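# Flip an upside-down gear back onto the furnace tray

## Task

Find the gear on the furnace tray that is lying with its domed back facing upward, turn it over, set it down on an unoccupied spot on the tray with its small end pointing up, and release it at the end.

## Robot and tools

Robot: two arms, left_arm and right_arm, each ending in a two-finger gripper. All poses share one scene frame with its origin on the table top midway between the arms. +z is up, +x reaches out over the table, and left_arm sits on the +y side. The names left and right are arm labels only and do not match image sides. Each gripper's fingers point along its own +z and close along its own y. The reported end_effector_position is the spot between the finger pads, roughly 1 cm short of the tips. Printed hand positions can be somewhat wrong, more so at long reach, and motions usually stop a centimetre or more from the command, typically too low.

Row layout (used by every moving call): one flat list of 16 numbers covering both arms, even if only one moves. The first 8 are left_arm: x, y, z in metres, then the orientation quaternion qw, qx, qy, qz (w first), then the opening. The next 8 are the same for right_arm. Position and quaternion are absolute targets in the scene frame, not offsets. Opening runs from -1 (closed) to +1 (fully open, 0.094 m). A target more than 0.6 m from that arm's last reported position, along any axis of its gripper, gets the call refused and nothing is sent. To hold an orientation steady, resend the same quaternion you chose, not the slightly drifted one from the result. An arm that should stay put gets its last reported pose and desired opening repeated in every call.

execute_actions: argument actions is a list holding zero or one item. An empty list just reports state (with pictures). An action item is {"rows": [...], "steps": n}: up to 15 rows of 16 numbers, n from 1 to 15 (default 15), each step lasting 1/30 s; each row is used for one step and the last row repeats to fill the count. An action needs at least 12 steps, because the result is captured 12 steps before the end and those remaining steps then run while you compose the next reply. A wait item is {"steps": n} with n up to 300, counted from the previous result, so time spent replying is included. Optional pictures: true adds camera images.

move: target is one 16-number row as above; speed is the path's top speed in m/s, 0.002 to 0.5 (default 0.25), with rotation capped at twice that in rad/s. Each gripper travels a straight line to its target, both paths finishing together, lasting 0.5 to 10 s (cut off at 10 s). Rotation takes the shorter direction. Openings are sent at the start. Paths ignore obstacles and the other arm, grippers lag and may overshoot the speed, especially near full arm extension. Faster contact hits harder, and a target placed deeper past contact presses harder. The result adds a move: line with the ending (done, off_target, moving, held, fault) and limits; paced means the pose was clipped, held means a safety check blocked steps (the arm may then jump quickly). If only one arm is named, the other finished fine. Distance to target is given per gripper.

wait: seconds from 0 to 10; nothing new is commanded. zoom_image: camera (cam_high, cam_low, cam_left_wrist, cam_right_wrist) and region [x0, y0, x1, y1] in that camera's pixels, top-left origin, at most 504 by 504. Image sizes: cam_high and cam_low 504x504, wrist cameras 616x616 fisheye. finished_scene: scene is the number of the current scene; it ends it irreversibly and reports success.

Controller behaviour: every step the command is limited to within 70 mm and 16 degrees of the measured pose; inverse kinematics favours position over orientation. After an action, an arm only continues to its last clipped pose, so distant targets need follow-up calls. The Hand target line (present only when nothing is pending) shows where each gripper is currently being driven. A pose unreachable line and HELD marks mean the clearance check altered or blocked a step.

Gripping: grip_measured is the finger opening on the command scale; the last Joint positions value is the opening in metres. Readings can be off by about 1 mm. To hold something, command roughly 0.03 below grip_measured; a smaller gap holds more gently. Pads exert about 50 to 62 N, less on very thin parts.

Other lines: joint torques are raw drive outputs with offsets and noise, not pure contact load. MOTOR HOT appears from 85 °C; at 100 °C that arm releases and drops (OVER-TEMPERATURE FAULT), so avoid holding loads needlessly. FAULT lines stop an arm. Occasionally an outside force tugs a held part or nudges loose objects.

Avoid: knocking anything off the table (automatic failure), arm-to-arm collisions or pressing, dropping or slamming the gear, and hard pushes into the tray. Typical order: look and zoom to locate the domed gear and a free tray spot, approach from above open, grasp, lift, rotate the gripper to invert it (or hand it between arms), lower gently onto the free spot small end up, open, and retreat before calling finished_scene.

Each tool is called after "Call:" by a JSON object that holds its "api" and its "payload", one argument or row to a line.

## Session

Call:
{"api": "execute_actions", "payload": {
  "actions": []
}}

Scene clock: 0.00 s of 6000.00 s.
left_arm: end_effector_position=(+0.1740, -0.0088, +0.3739) grip_measured=+1.000 end_effector_quat_wxyz=(-0.358, -0.378, +0.841, -0.145) | right_arm: end_effector_position=(+0.6458, -0.2992, +0.2399) grip_measured=+1.000 end_effector_quat_wxyz=(+0.675, +0.186, +0.712, -0.064)
Joint positions: left_arm=[-0.906  1.304  1.447 -1.574  0.783 -1.804  0.094] | right_arm=[-0.034  1.618  0.923  0.603  0.473  0.203  0.094]
Joint velocities: left_arm=[-0.005 -0.005  0.002 -0.017 -0.051 -0.037  0.   ] | right_arm=[-0.005 -0.005 -0.002 -0.002 -0.007  0.037  0.   ]
Joint torques (N m, as the arm reports them, + toward a larger angle): no reading
Hand target (left_arm): +0.177, -0.012, +0.382; -0.355, -0.375, +0.843, -0.154
Hand target (right_arm): +0.652, -0.298, +0.249; +0.682, +0.187, +0.705, -0.061
camera_calibration (this result's frames):
cam_left_wrist: T_world_to_cam=[[0.747798, -0.663201, -0.0310383, -0.128253], [-0.0741818, -0.129918, 0.988746, -0.349622], [-0.659769, -0.737079, -0.14635, 0.289099], [0, 0, 0, 1]] pos_world=[0.26071, 0.0826093, 0.384016]
cam_right_wrist: T_world_to_cam=[[-0.368148, -0.915696, -0.161148, -0.0000457269], [-0.555106, 0.355512, -0.751976, 0.649545], [0.745872, -0.187384, -0.639189, -0.259513], [0, 0, 0, 1]] pos_world=[0.554113, -0.279592, 0.322558]

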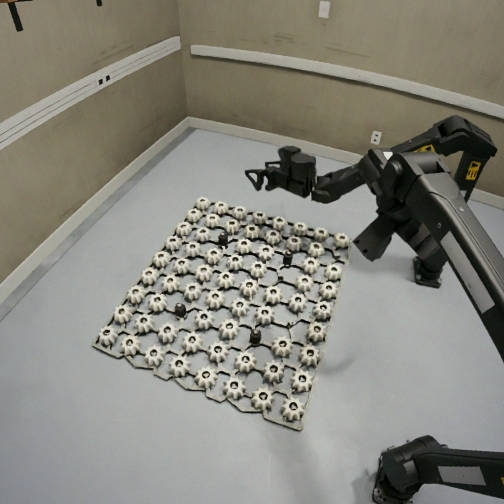

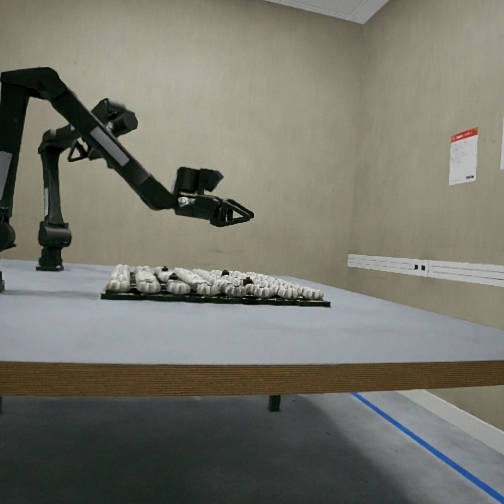

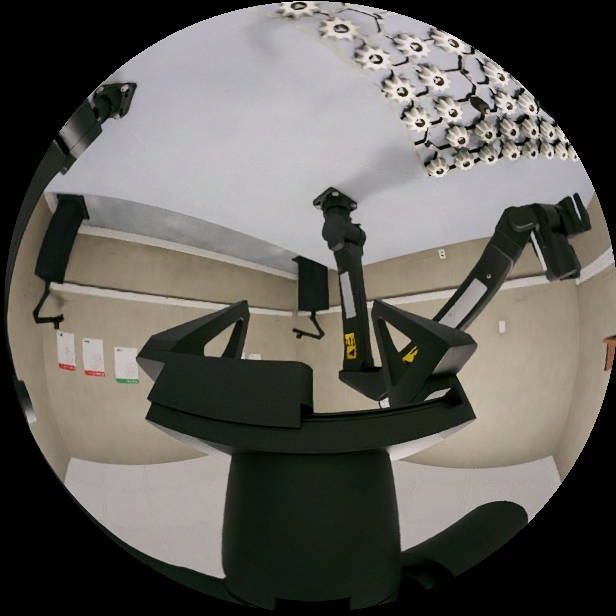

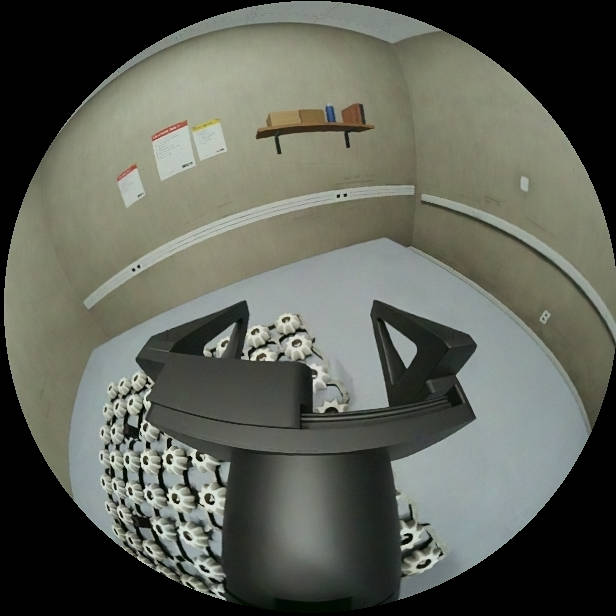

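Call:
{"api": "zoom_image", "payload": {
  "camera": "cam_high",
  "region": [180,190,360,310]
}}

Call:
{"api": "zoom_image", "payload": {
  "camera": "cam_high",
  "region": [180,280,340,440]
}}

Call:
{"api": "zoom_image", "payload": {
  "camera": "cam_high",
  "region": [80,220,240,400]
}}

Region (180, 190, 360, 310) of cam_high's 504x504 image, scaled by 2.800, with more detail than that image has.

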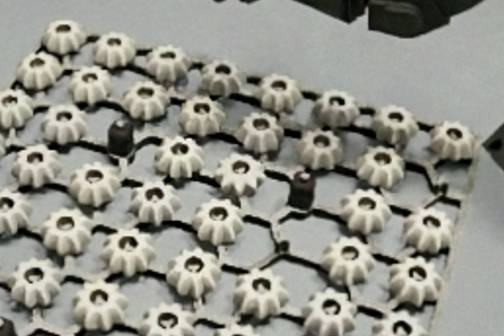

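Region (180, 280, 340, 440) of cam_high's 504x504 image, scaled by 3.150, with more detail than that image has.

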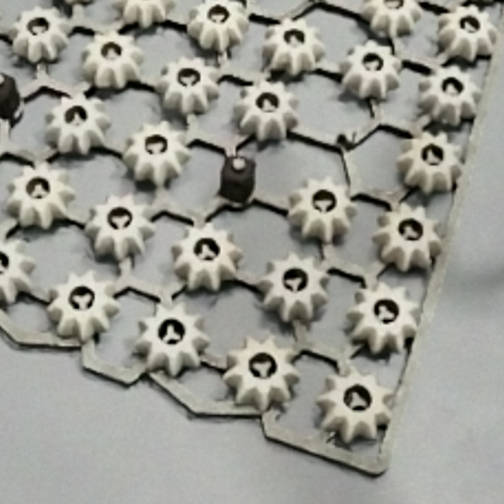

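Region (80, 220, 240, 400) of cam_high's 504x504 image, scaled by 2.800, with more detail than that image has.

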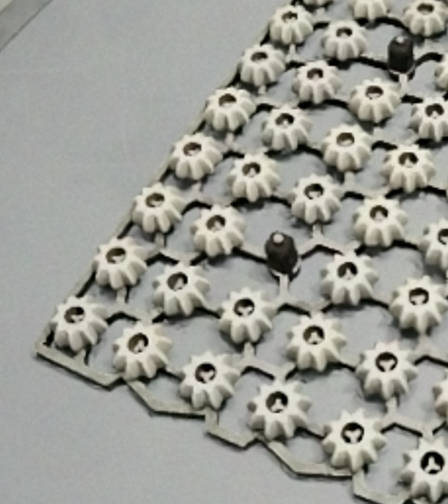

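Call:
{"api": "move", "payload": {
  "target": [0.40,0.2,0.3,0,0,0.866,-0.5,1,0.54,-0.14,0.10,0,-0.383,0.924,0,0.45]
}}

Scene clock: 5.10 s of 6000.00 s.
left_arm: end_effector_position=(+0.3902, +0.2016, +0.3108) grip_measured=+1.000 end_effector_quat_wxyz=(-0.000, -0.002, +0.857, -0.515) | right_arm: end_effector_position=(+0.5291, -0.1501, +0.0957) grip_measured=+0.452 end_effector_quat_wxyz=(-0.004, -0.378, +0.926, -0.003)
Joint positions: left_arm=[-0.062  1.278  1.153 -1.333  1.078 -0.131  0.094] | right_arm=[ 0.126  1.824  1.452 -1.206  0.007 -0.49   0.068]
Joint velocities: left_arm=[-0.005 -0.005 -0.007 -0.007  0.051  0.022  0.   ] | right_arm=[-0.005  0.005 -0.007  0.002 -0.022  0.022 -0.001]
Joint torques (N m, as the arm reports them, + toward a larger angle): left_arm=[  0.11 -10.09   8.78   0.63   0.87   0.1 ] | right_arm=[  1.48 -15.8   10.25  -0.42  -0.32  -0.18]
Hand target (left_arm): +0.394, +0.202, +0.301; -0.005, -0.004, +0.857, -0.516
Hand target (right_arm): +0.542, -0.139, +0.099; +0.001, -0.388, +0.922, -0.002
Off the commanded pose (left_arm): 0.015 m, 2 deg.
Off the commanded pose (right_arm): 0.015 m, 1 deg.
Kept back: nothing.
move: off_target (left_arm, right_arm)
camera_calibration (this result's frames):
cam_left_wrist: T_world_to_cam=[[0.0157024, -0.465606, 0.884853, -0.191125], [-0.807866, 0.515538, 0.28561, 0.130906], [-0.589157, -0.719328, -0.368052, 0.615301], [0, 0, 0, 1]] pos_world=[0.471264, 0.286127, 0.358192]
cam_right_wrist: T_world_to_cam=[[0.697548, -0.716204, 0.0218786, -0.481098], [-0.588921, -0.555652, 0.586876, 0.176333], [-0.408166, -0.422258, -0.809381, 0.354891], [0, 0, 0, 1]] pos_world=[0.58429, -0.0967288, 0.194282]

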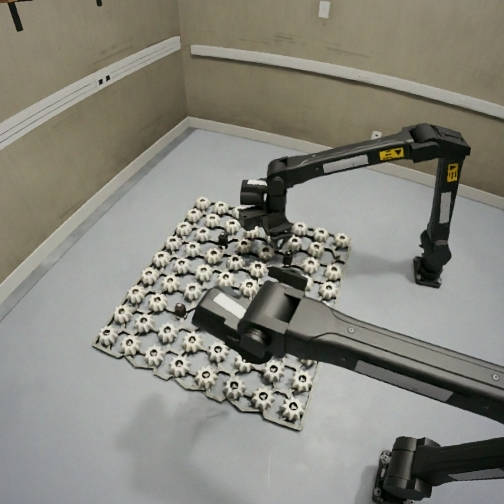

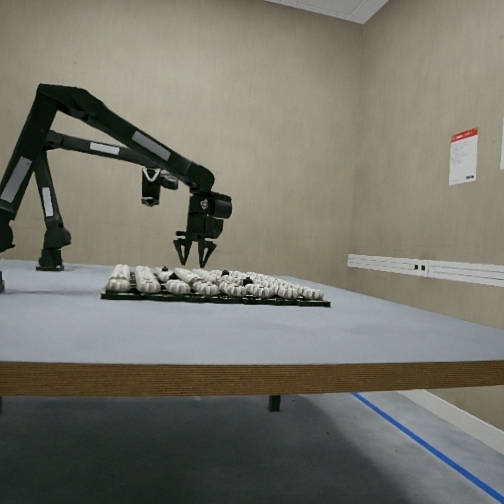

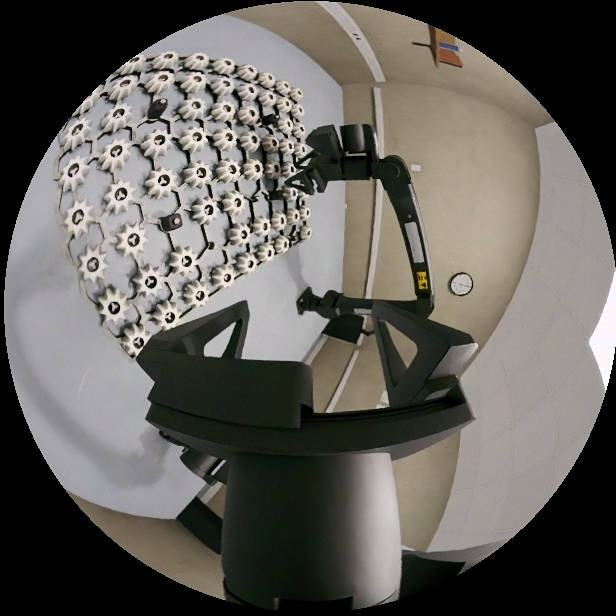

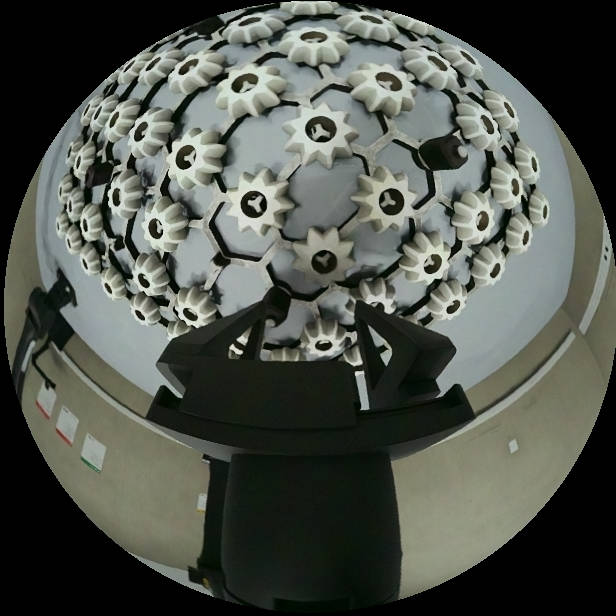

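Call:
{"api": "move", "payload": {
  "target": [0.40,0.2,0.3,0,0,0.866,-0.5,1,0.562,-0.134,0.07,0,-0.383,0.924,0,0.45],
  "speed": 0.06
}}

Scene clock: 6.60 s of 6000.00 s.
left_arm: end_effector_position=(+0.3910, +0.2038, +0.3057) grip_measured=+1.000 end_effector_quat_wxyz=(+0.001, -0.002, +0.865, -0.502) | right_arm: end_effector_position=(+0.5418, -0.1457, +0.0696) grip_measured=+0.452 end_effector_quat_wxyz=(-0.016, -0.378, +0.926, +0.000)
Joint positions: left_arm=[-0.063  1.279  1.153 -1.333  1.048 -0.128  0.094] | right_arm=[ 0.126  1.898  1.488 -1.194  0.003 -0.491  0.068]
Joint velocities: left_arm=[-0.015 -0.005  0.002 -0.002  0.007  0.007  0.   ] | right_arm=[-0.015 -0.005 -0.017  0.007 -0.007 -0.037  0.   ]
Joint torques (N m, as the arm reports them, + toward a larger angle): left_arm=[-0.96 -9.53 10.07  1.18  0.46 -0.04] | right_arm=[  1.66 -17.09  10.     0.55  -0.36  -0.15]
Hand target (left_arm): +0.399, +0.200, +0.300; -0.000, -0.000, +0.866, -0.500
Hand target (right_arm): +0.561, -0.134, +0.071; +0.000, -0.383, +0.924, +0.000
Off the commanded pose (left_arm): 0.011 m, 0 deg.
Off the commanded pose (right_arm): 0.023 m, 2 deg.
Kept back: nothing.
move: off_target (left_arm, right_arm)
camera_calibration (this result's frames):
cam_left_wrist: T_world_to_cam=[[0.0144639, -0.491912, 0.870525, -0.175436], [-0.809274, 0.505567, 0.299129, 0.130301], [-0.587254, -0.70882, -0.390779, 0.61955], [0, 0, 0, 1]] pos_world=[0.47182, 0.286974, 0.355852]
cam_right_wrist: T_world_to_cam=[[0.69841, -0.715672, 0.00614953, -0.485547], [-0.57285, -0.553841, 0.604238, 0.191907], [-0.42903, -0.425529, -0.79678, 0.350822], [0, 0, 0, 1]] pos_world=[0.599558, -0.0919219, 0.166556]

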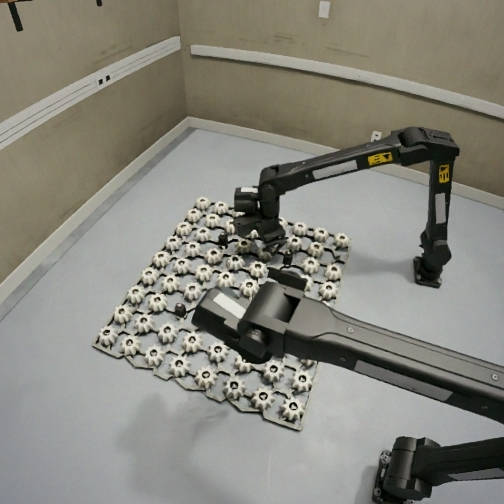

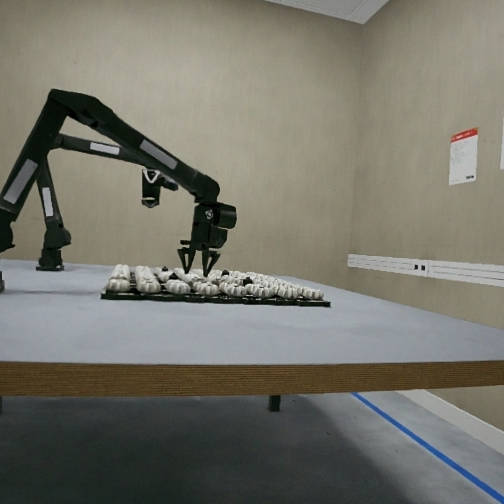

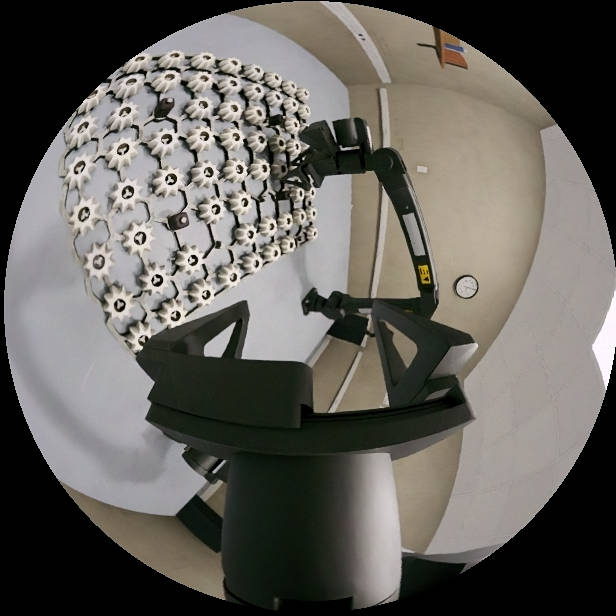

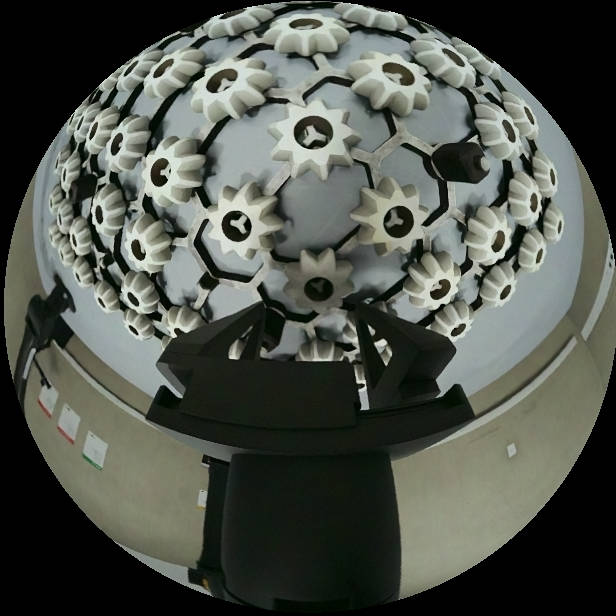

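Need forward ~.014, right .007.

Call:
{"api": "move", "payload": {
  "target": [0.40,0.2,0.3,0,0,0.866,-0.5,1,0.577,-0.129,0.07,0,-0.383,0.924,0,0.45],
  "speed": 0.04
}}

Scene clock: 8.13 s of 6000.00 s.
left_arm: end_effector_position=(+0.3911, +0.2038, +0.3055) grip_measured=+1.000 end_effector_quat_wxyz=(+0.001, -0.003, +0.865, -0.502) | right_arm: end_effector_position=(+0.5625, -0.1396, +0.0719) grip_measured=+0.452 end_effector_quat_wxyz=(-0.004, -0.378, +0.926, -0.001)
Joint positions: left_arm=[-0.063  1.28   1.153 -1.333  1.048 -0.128  0.094] | right_arm=[ 0.126  1.932  1.548 -1.194  0.003 -0.491  0.068]
Joint velocities: left_arm=[-0.005 -0.015 -0.017 -0.007 -0.007  0.022  0.   ] | right_arm=[-0.015 -0.005 -0.012 -0.022 -0.022  0.11  -0.001]
Joint torques (N m, as the arm reports them, + toward a larger angle): left_arm=[-0.89 -9.68 10.07  1.17  0.46 -0.04] | right_arm=[  1.55 -17.15  10.22  -0.22  -0.33  -0.13]
Hand target (left_arm): +0.400, +0.200, +0.300; -0.000, -0.000, +0.866, -0.500
Hand target (right_arm): +0.576, -0.129, +0.070; +0.001, -0.383, +0.924, -0.000
Off the commanded pose (left_arm): 0.011 m, 0 deg.
Off the commanded pose (right_arm): 0.018 m, 1 deg.
Kept back: nothing.
move: off_target (left_arm, right_arm)
camera_calibration (this result's frames):
cam_left_wrist: T_world_to_cam=[[0.0151269, -0.49195, 0.870492, -0.175449], [-0.809046, 0.505553, 0.299768, 0.130212], [-0.587551, -0.708802, -0.390363, 0.619503], [0, 0, 0, 1]] pos_world=[0.471991, 0.286964, 0.355525]
cam_right_wrist: T_world_to_cam=[[0.698112, -0.715759, 0.018146, -0.496365], [-0.58745, -0.55811, 0.586017, 0.214614], [-0.40932, -0.419765, -0.810095, 0.354749], [0, 0, 0, 1]] pos_world=[0.617799, -0.0865881, 0.17062]

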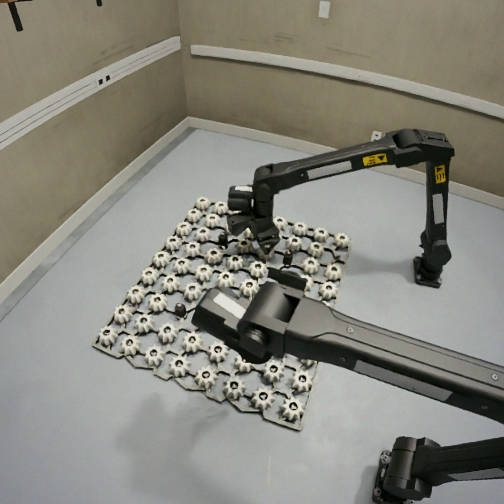

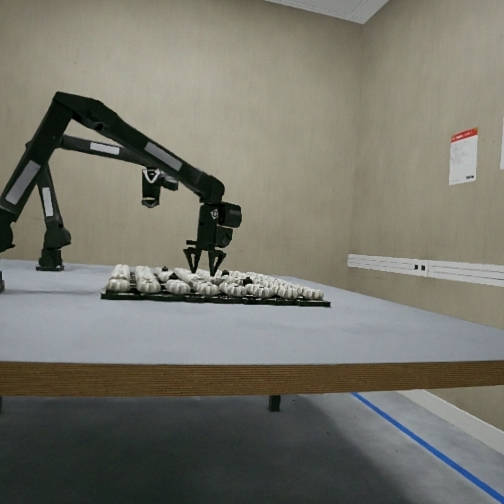

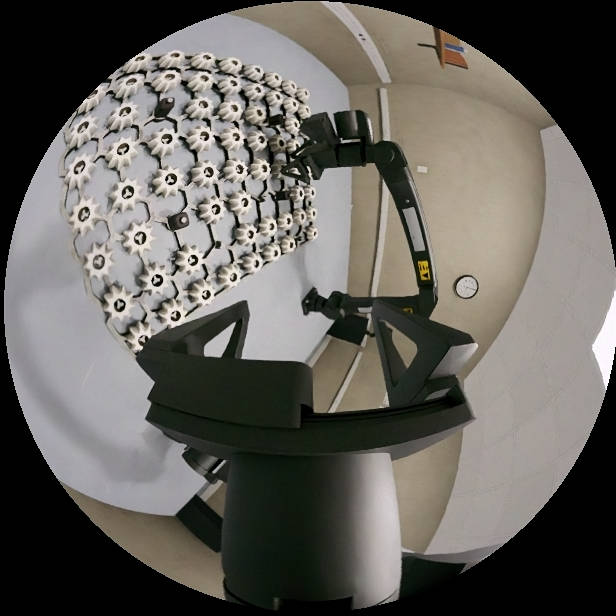

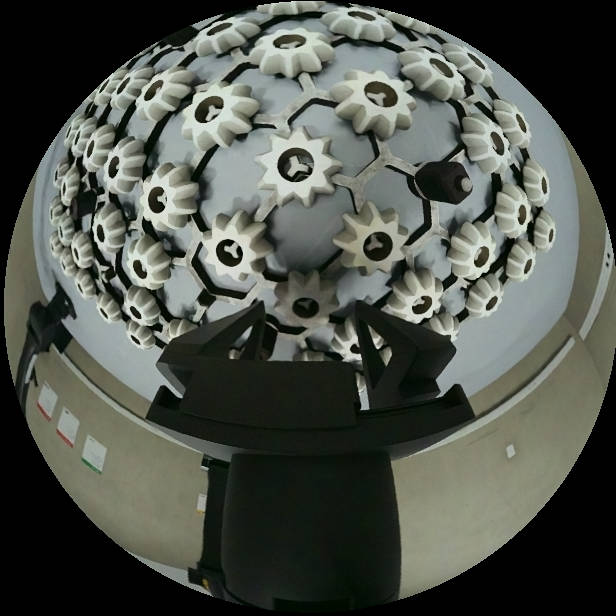

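Want measured about (.553,-.142,.04).

Call:
{"api": "move", "payload": {
  "target": [0.40,0.2,0.3,0,0,0.866,-0.5,1,0.565,-0.132,0.045,0,-0.383,0.924,0,0.45],
  "speed": 0.03
}}

Scene clock: 9.53 s of 6000.00 s.
left_arm: end_effector_position=(+0.3911, +0.2038, +0.3055) grip_measured=+1.000 end_effector_quat_wxyz=(+0.001, -0.003, +0.865, -0.502) | right_arm: end_effector_position=(+0.5694, -0.1376, +0.0678) grip_measured=+0.452 end_effector_quat_wxyz=(+0.014, -0.378, +0.926, -0.003)
Joint positions: left_arm=[-0.063  1.28   1.153 -1.333  1.048 -0.128  0.094] | right_arm=[ 0.126  1.932  1.536 -1.146  0.003 -0.491  0.068]
Joint velocities: left_arm=[-0.015 -0.005 -0.012  0.002 -0.081  0.037  0.   ] | right_arm=[-0.005  0.005 -0.007  0.022  0.037  0.022 -0.   ]
Joint torques (N m, as the arm reports them, + toward a larger angle): left_arm=[-0.89 -9.7  10.09  1.15  0.46 -0.04] | right_arm=[  1.77 -17.36   6.     0.7   -0.35  -0.11]
Hand target (left_arm): +0.400, +0.200, +0.300; -0.000, +0.000, +0.866, -0.500
Hand target (right_arm): +0.565, -0.132, +0.046; +0.000, -0.383, +0.924, -0.000
Off the commanded pose (left_arm): 0.011 m, 0 deg.
Off the commanded pose (right_arm): 0.024 m, 2 deg.
Kept back: nothing.
move: off_target (left_arm, right_arm)
camera_calibration (this result's frames):
cam_left_wrist: T_world_to_cam=[[0.0151269, -0.49195, 0.870492, -0.175449], [-0.809046, 0.505553, 0.299768, 0.130212], [-0.587551, -0.708802, -0.390363, 0.619503], [0, 0, 0, 1]] pos_world=[0.471991, 0.286964, 0.355525]
cam_right_wrist: T_world_to_cam=[[0.697185, -0.71603, 0.0351337, -0.500329], [-0.607375, -0.563936, 0.559528, 0.234534], [-0.380826, -0.411434, -0.828066, 0.341253], [0, 0, 0, 1]] pos_world=[0.62123, -0.0855851, 0.168931]

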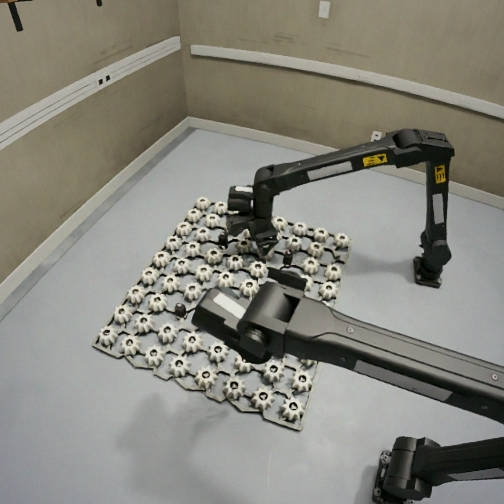

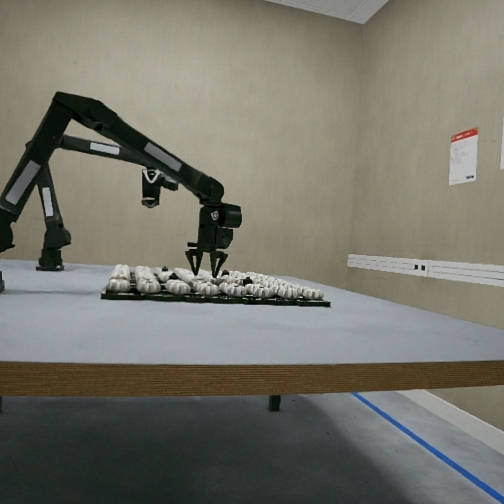

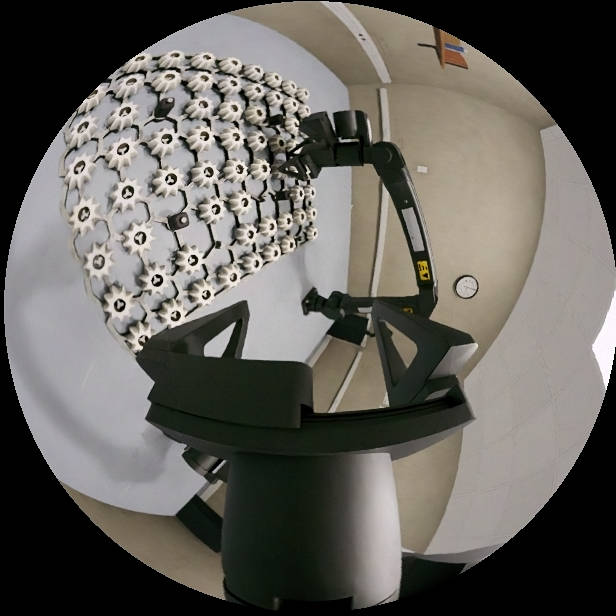

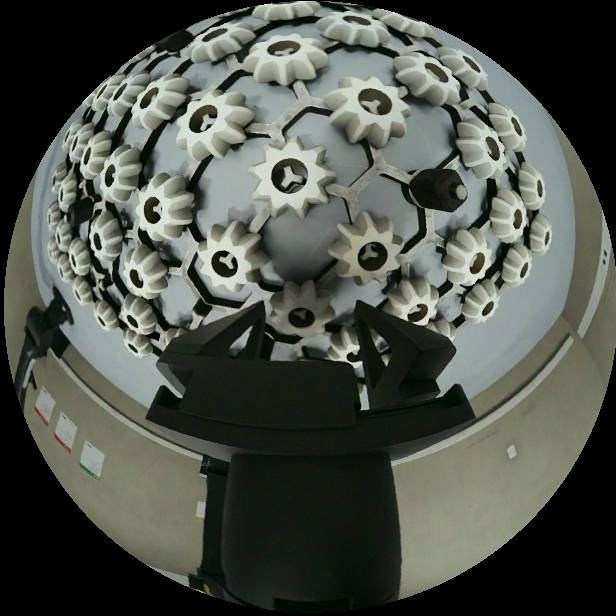

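Call:
{"api": "move", "payload": {
  "target": [0.40,0.2,0.3,0,0,0.866,-0.5,1,0.553,-0.135,0.036,0,-0.383,0.924,0,0.45],
  "speed": 0.03
}}

Scene clock: 11.43 s of 6000.00 s.
left_arm: end_effector_position=(+0.3911, +0.2038, +0.3055) grip_measured=+1.000 end_effector_quat_wxyz=(+0.001, -0.003, +0.865, -0.502) | right_arm: end_effector_position=(+0.5570, -0.1413, +0.0486) grip_measured=+0.452 end_effector_quat_wxyz=(+0.006, -0.378, +0.926, -0.002)
Joint positions: left_arm=[-0.063  1.28   1.153 -1.333  1.048 -0.128  0.094] | right_arm=[ 0.126  1.932  1.481 -1.109  0.003 -0.491  0.068]
Joint velocities: left_arm=[ 0.005  0.005  0.012  0.012 -0.051 -0.007  0.   ] | right_arm=[ 0.005  0.005 -0.007  0.022  0.007 -0.022 -0.001]
Joint torques (N m, as the arm reports them, + toward a larger angle): left_arm=[-0.89 -9.64 10.1   1.14  0.46 -0.03] | right_arm=[  1.53 -18.28   5.79   0.64  -0.32  -0.12]
Hand target (left_arm): +0.400, +0.200, +0.300; -0.000, +0.000, +0.866, -0.500
Hand target (right_arm): +0.553, -0.135, +0.036; +0.000, -0.383, +0.924, +0.000
Off the commanded pose (left_arm): 0.011 m, 0 deg.
Off the commanded pose (right_arm): 0.015 m, 1 deg.
Kept back: nothing.
move: off_target (left_arm, right_arm)
camera_calibration (this result's frames):
cam_left_wrist: T_world_to_cam=[[0.0151269, -0.49195, 0.870492, -0.175449], [-0.809046, 0.505553, 0.299768, 0.130212], [-0.587551, -0.708802, -0.390363, 0.619503], [0, 0, 0, 1]] pos_world=[0.471991, 0.286964, 0.355525]
cam_right_wrist: T_world_to_cam=[[0.697708, -0.715877, 0.0269124, -0.493471], [-0.597842, -0.561148, 0.572448, 0.230161], [-0.394701, -0.415491, -0.819499, 0.325862], [0, 0, 0, 1]] pos_world=[0.610516, -0.0887176, 0.148569]

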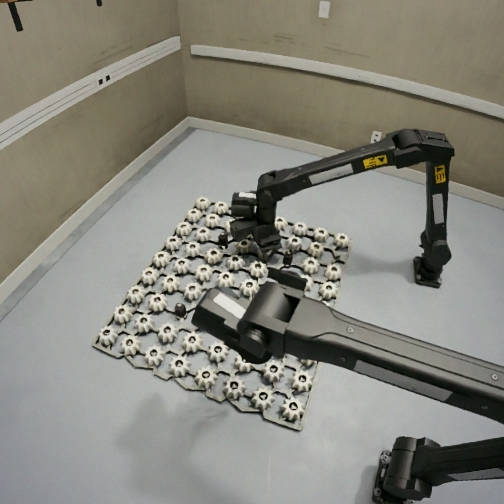

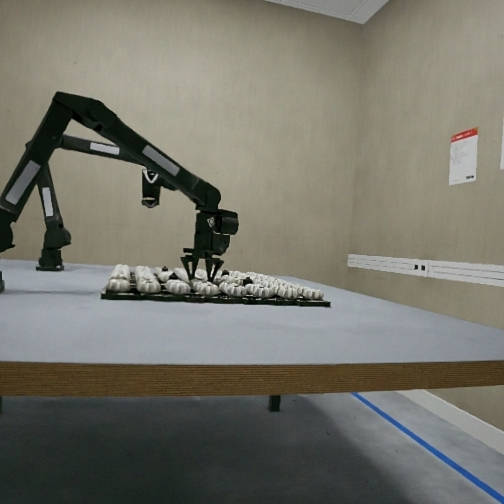

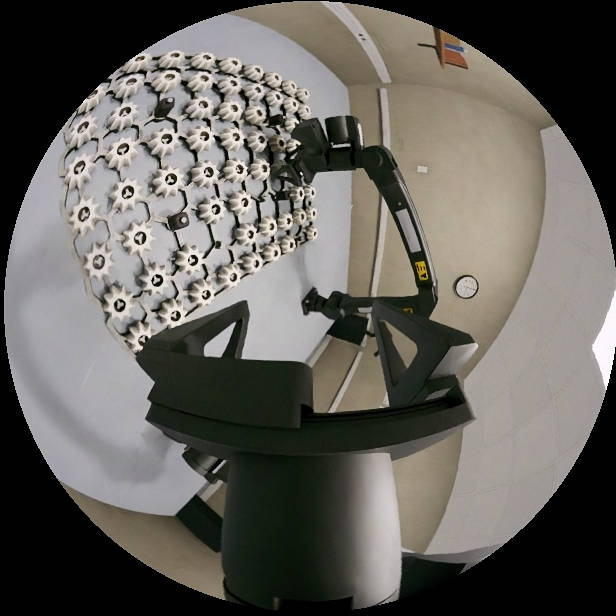

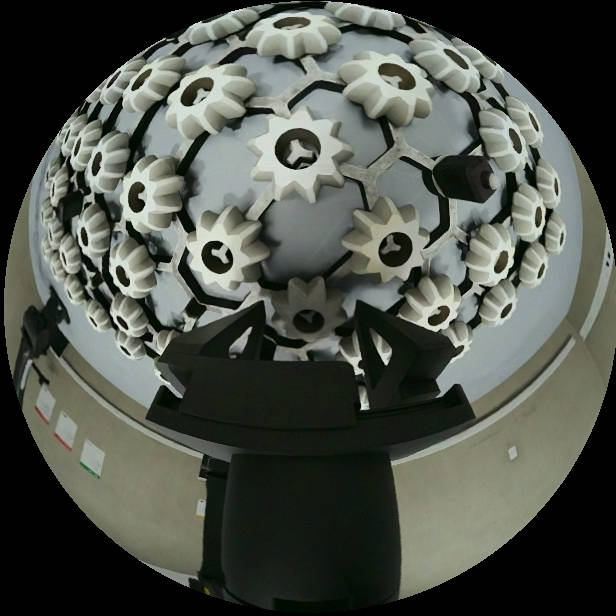

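Call:
{"api": "move", "payload": {
  "target": [0.40,0.2,0.3,0,0,0.866,-0.5,1,0.549,-0.136,0.026,0,-0.383,0.924,0,0.45],
  "speed": 0.03
}}

Call:
{"api": "move", "payload": {
  "target": [0.40,0.2,0.3,0,0,0.866,-0.5,1,0.549,-0.136,0.03,0,-0.383,0.924,0,0.05],
  "speed": 0.03
}}

Call:
{"api": "move", "payload": {
  "target": [0.40,0.2,0.3,0,0,0.866,-0.5,1,0.565,-0.132,0.17,0,-0.383,0.924,0,0.05],
  "speed": 0.08
}}

Scene clock: 12.97 s of 6000.00 s.
left_arm: end_effector_position=(+0.3911, +0.2038, +0.3055) grip_measured=+1.000 end_effector_quat_wxyz=(+0.001, -0.003, +0.865, -0.502) | right_arm: end_effector_position=(+0.5534, -0.1423, +0.0399) grip_measured=+0.452 end_effector_quat_wxyz=(+0.007, -0.378, +0.926, -0.002)
Joint positions: left_arm=[-0.063  1.28   1.153 -1.333  1.048 -0.128  0.094] | right_arm=[ 0.126  1.932  1.456 -1.081  0.003 -0.491  0.068]
Joint velocities: left_arm=[-0.015 -0.005  0.007 -0.002 -0.037  0.051  0.   ] | right_arm=[-0.015 -0.015  0.007  0.007  0.007  0.007  0.   ]
Joint torques (N m, as the arm reports them, + toward a larger angle): left_arm=[-0.95 -9.66 10.12  1.19  0.46 -0.04] | right_arm=[  1.88 -18.23   5.69   0.54  -0.35  -0.11]
Hand target (left_arm): +0.400, +0.200, +0.300; -0.000, +0.000, +0.866, -0.500
Hand target (right_arm): +0.549, -0.136, +0.026; +0.000, -0.383, +0.924, +0.000
Off the commanded pose (left_arm): 0.011 m, 0 deg.
Off the commanded pose (right_arm): 0.016 m, 1 deg.
Kept back: nothing.
move: off_target (left_arm, right_arm)
camera_calibration (this result's frames):
cam_left_wrist: T_world_to_cam=[[0.0151269, -0.49195, 0.870492, -0.175449], [-0.809046, 0.505553, 0.299768, 0.130212], [-0.587551, -0.708802, -0.390363, 0.619503], [0, 0, 0, 1]] pos_world=[0.471991, 0.286964, 0.355525]
cam_right_wrist: T_world_to_cam=[[0.697637, -0.715898, 0.0281641, -0.491513], [-0.599307, -0.561577, 0.570494, 0.233274], [-0.392599, -0.414876, -0.820819, 0.315852], [0, 0, 0, 1]] pos_world=[0.606703, -0.0898325, 0.14002]

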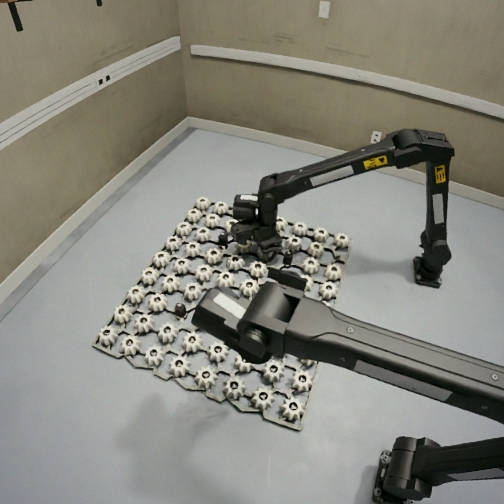

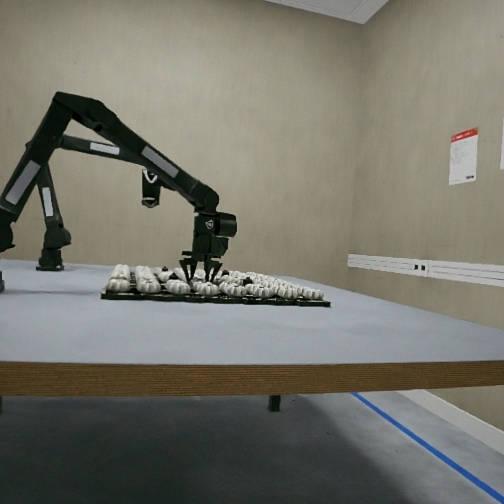

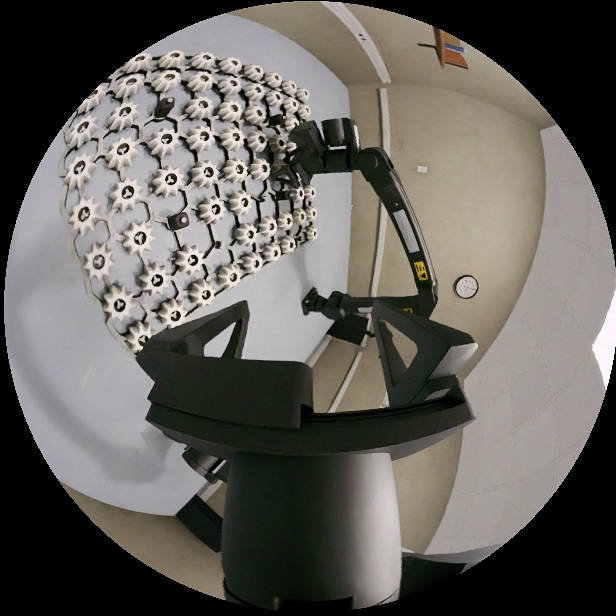

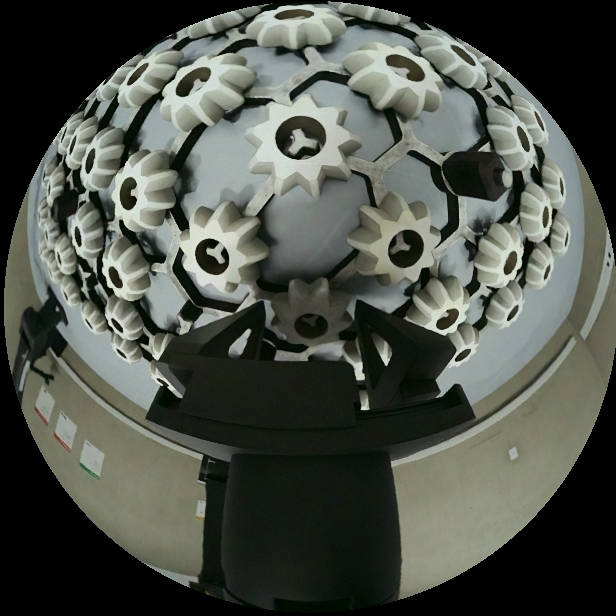

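Scene clock: 13.67 s of 6000.00 s.
left_arm: end_effector_position=(+0.3911, +0.2038, +0.3055) grip_measured=+1.000 end_effector_quat_wxyz=(+0.001, -0.003, +0.865, -0.502) | right_arm: end_effector_position=(+0.5535, -0.1424, +0.0399) grip_measured=+0.205 end_effector_quat_wxyz=(+0.007, -0.378, +0.926, -0.003)
Joint positions: left_arm=[-0.063  1.28   1.153 -1.333  1.048 -0.128  0.094] | right_arm=[ 0.126  1.932  1.456 -1.081  0.004 -0.491  0.057]
Joint velocities: left_arm=[-0.024  0.005 -0.002 -0.007 -0.125  0.007  0.   ] | right_arm=[ 0.005 -0.005 -0.002 -0.007  0.037  0.007  0.   ]
Joint torques (N m, as the arm reports them, + toward a larger angle): left_arm=[-0.97 -9.58 10.1   1.13  0.45 -0.03] | right_arm=[  2.06 -18.51   6.     0.35  -0.38  -0.12]
Hand target (left_arm): +0.400, +0.200, +0.300; -0.000, +0.000, +0.866, -0.500
Hand target (right_arm): +0.549, -0.136, +0.030; -0.000, -0.383, +0.924, -0.000
Off the commanded pose (left_arm): 0.011 m, 0 deg.
Off the commanded pose (right_arm): 0.013 m, 1 deg.
Kept back: nothing.
move: off_target (left_arm, right_arm)
camera_calibration (this result's frames):
cam_left_wrist: T_world_to_cam=[[0.0151269, -0.49195, 0.870492, -0.175449], [-0.809046, 0.505553, 0.299768, 0.130212], [-0.587551, -0.708802, -0.390363, 0.619503], [0, 0, 0, 1]] pos_world=[0.471991, 0.286964, 0.355525]
cam_right_wrist: T_world_to_cam=[[0.697623, -0.715884, 0.0288376, -0.491646], [-0.599435, -0.561152, 0.570776, 0.233345], [-0.392428, -0.415473, -0.820599, 0.315627], [0, 0, 0, 1]] pos_world=[0.606719, -0.0898856, 0.139993]

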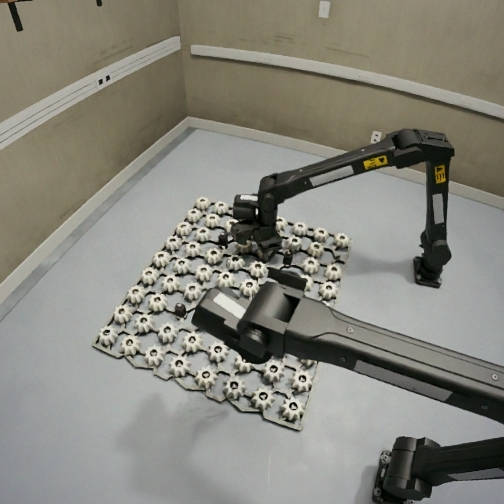

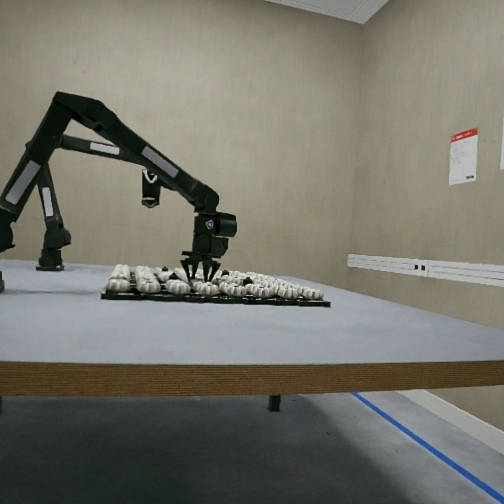

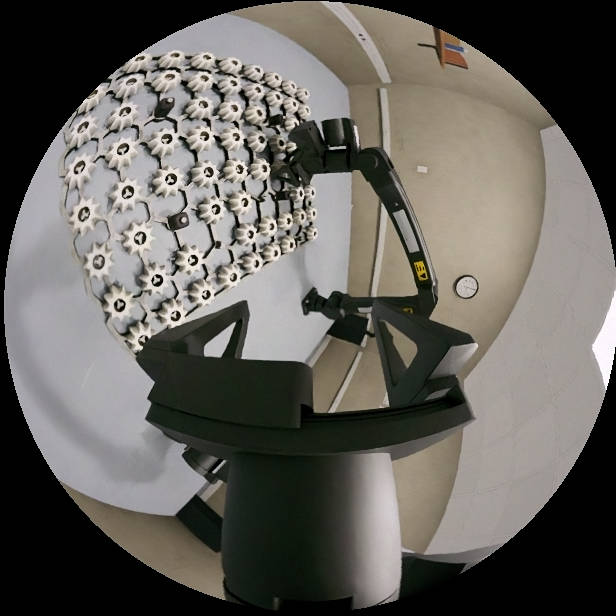

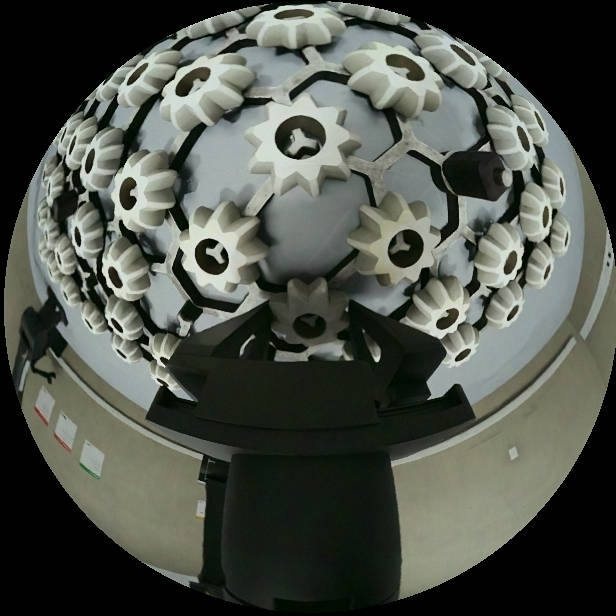

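Scene clock: 15.70 s of 6000.00 s.
left_arm: end_effector_position=(+0.3911, +0.2038, +0.3055) grip_measured=+1.000 end_effector_quat_wxyz=(+0.001, -0.003, +0.865, -0.502) | right_arm: end_effector_position=(+0.5474, -0.1439, +0.1239) grip_measured=+0.205 end_effector_quat_wxyz=(-0.045, -0.378, +0.925, +0.003)
Joint positions: left_arm=[-0.063  1.28   1.153 -1.333  1.048 -0.128  0.094] | right_arm=[ 0.126  1.901  1.642 -1.402  0.003 -0.491  0.057]
Joint velocities: left_arm=[-0.015 -0.005  0.012  0.012 -0.037 -0.022  0.   ] | right_arm=[-0.005 -0.015 -0.002 -0.017 -0.007 -0.007  0.   ]
Joint torques (N m, as the arm reports them, + toward a larger angle): left_arm=[-0.95 -9.46 10.11  1.15  0.47 -0.04] | right_arm=[  1.68 -24.21  11.29  -0.72  -0.33  -0.14]
Hand target (left_arm): +0.400, +0.200, +0.300; -0.000, +0.000, +0.866, -0.500
Hand target (right_arm): +0.561, -0.133, +0.170; +0.000, -0.383, +0.924, +0.000
Off the commanded pose (left_arm): 0.011 m, 0 deg.
Off the commanded pose (right_arm): 0.051 m, 5 deg.
Kept back: nothing.
move: off_target (left_arm, right_arm)
camera_calibration (this result's frames):
cam_left_wrist: T_world_to_cam=[[0.0151269, -0.49195, 0.870492, -0.175449], [-0.809046, 0.505553, 0.299768, 0.130212], [-0.587551, -0.708802, -0.390363, 0.619503], [0, 0, 0, 1]] pos_world=[0.471991, 0.286964, 0.355525]
cam_right_wrist: T_world_to_cam=[[0.697948, -0.715823, -0.0215608, -0.484819], [-0.538238, -0.544182, 0.643557, 0.14081], [-0.472406, -0.437564, -0.765095, 0.415273], [0, 0, 0, 1]] pos_world=[0.610346, -0.0887096, 0.216651]

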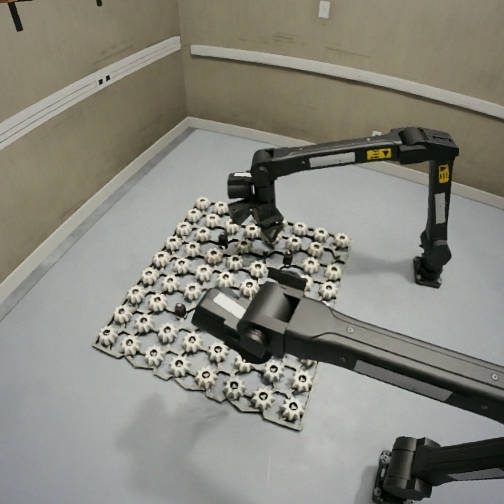

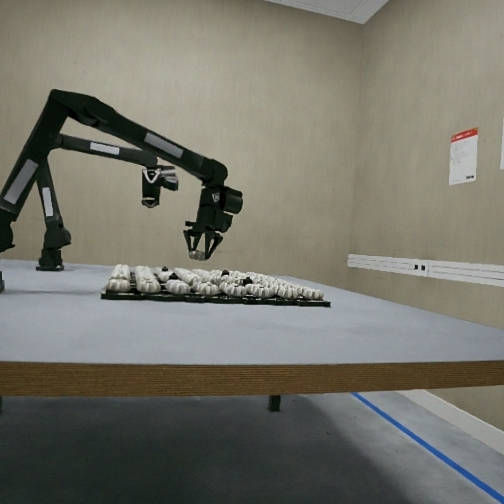

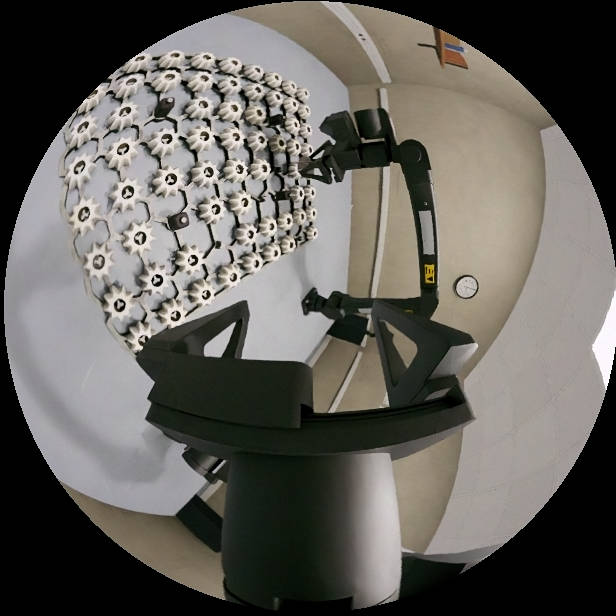

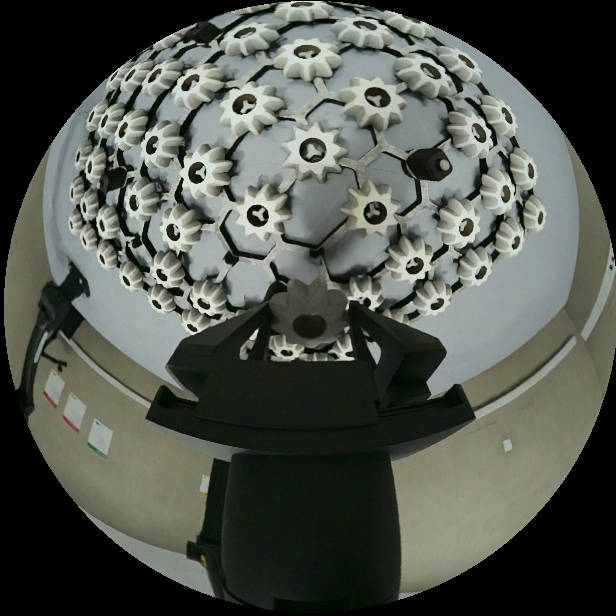

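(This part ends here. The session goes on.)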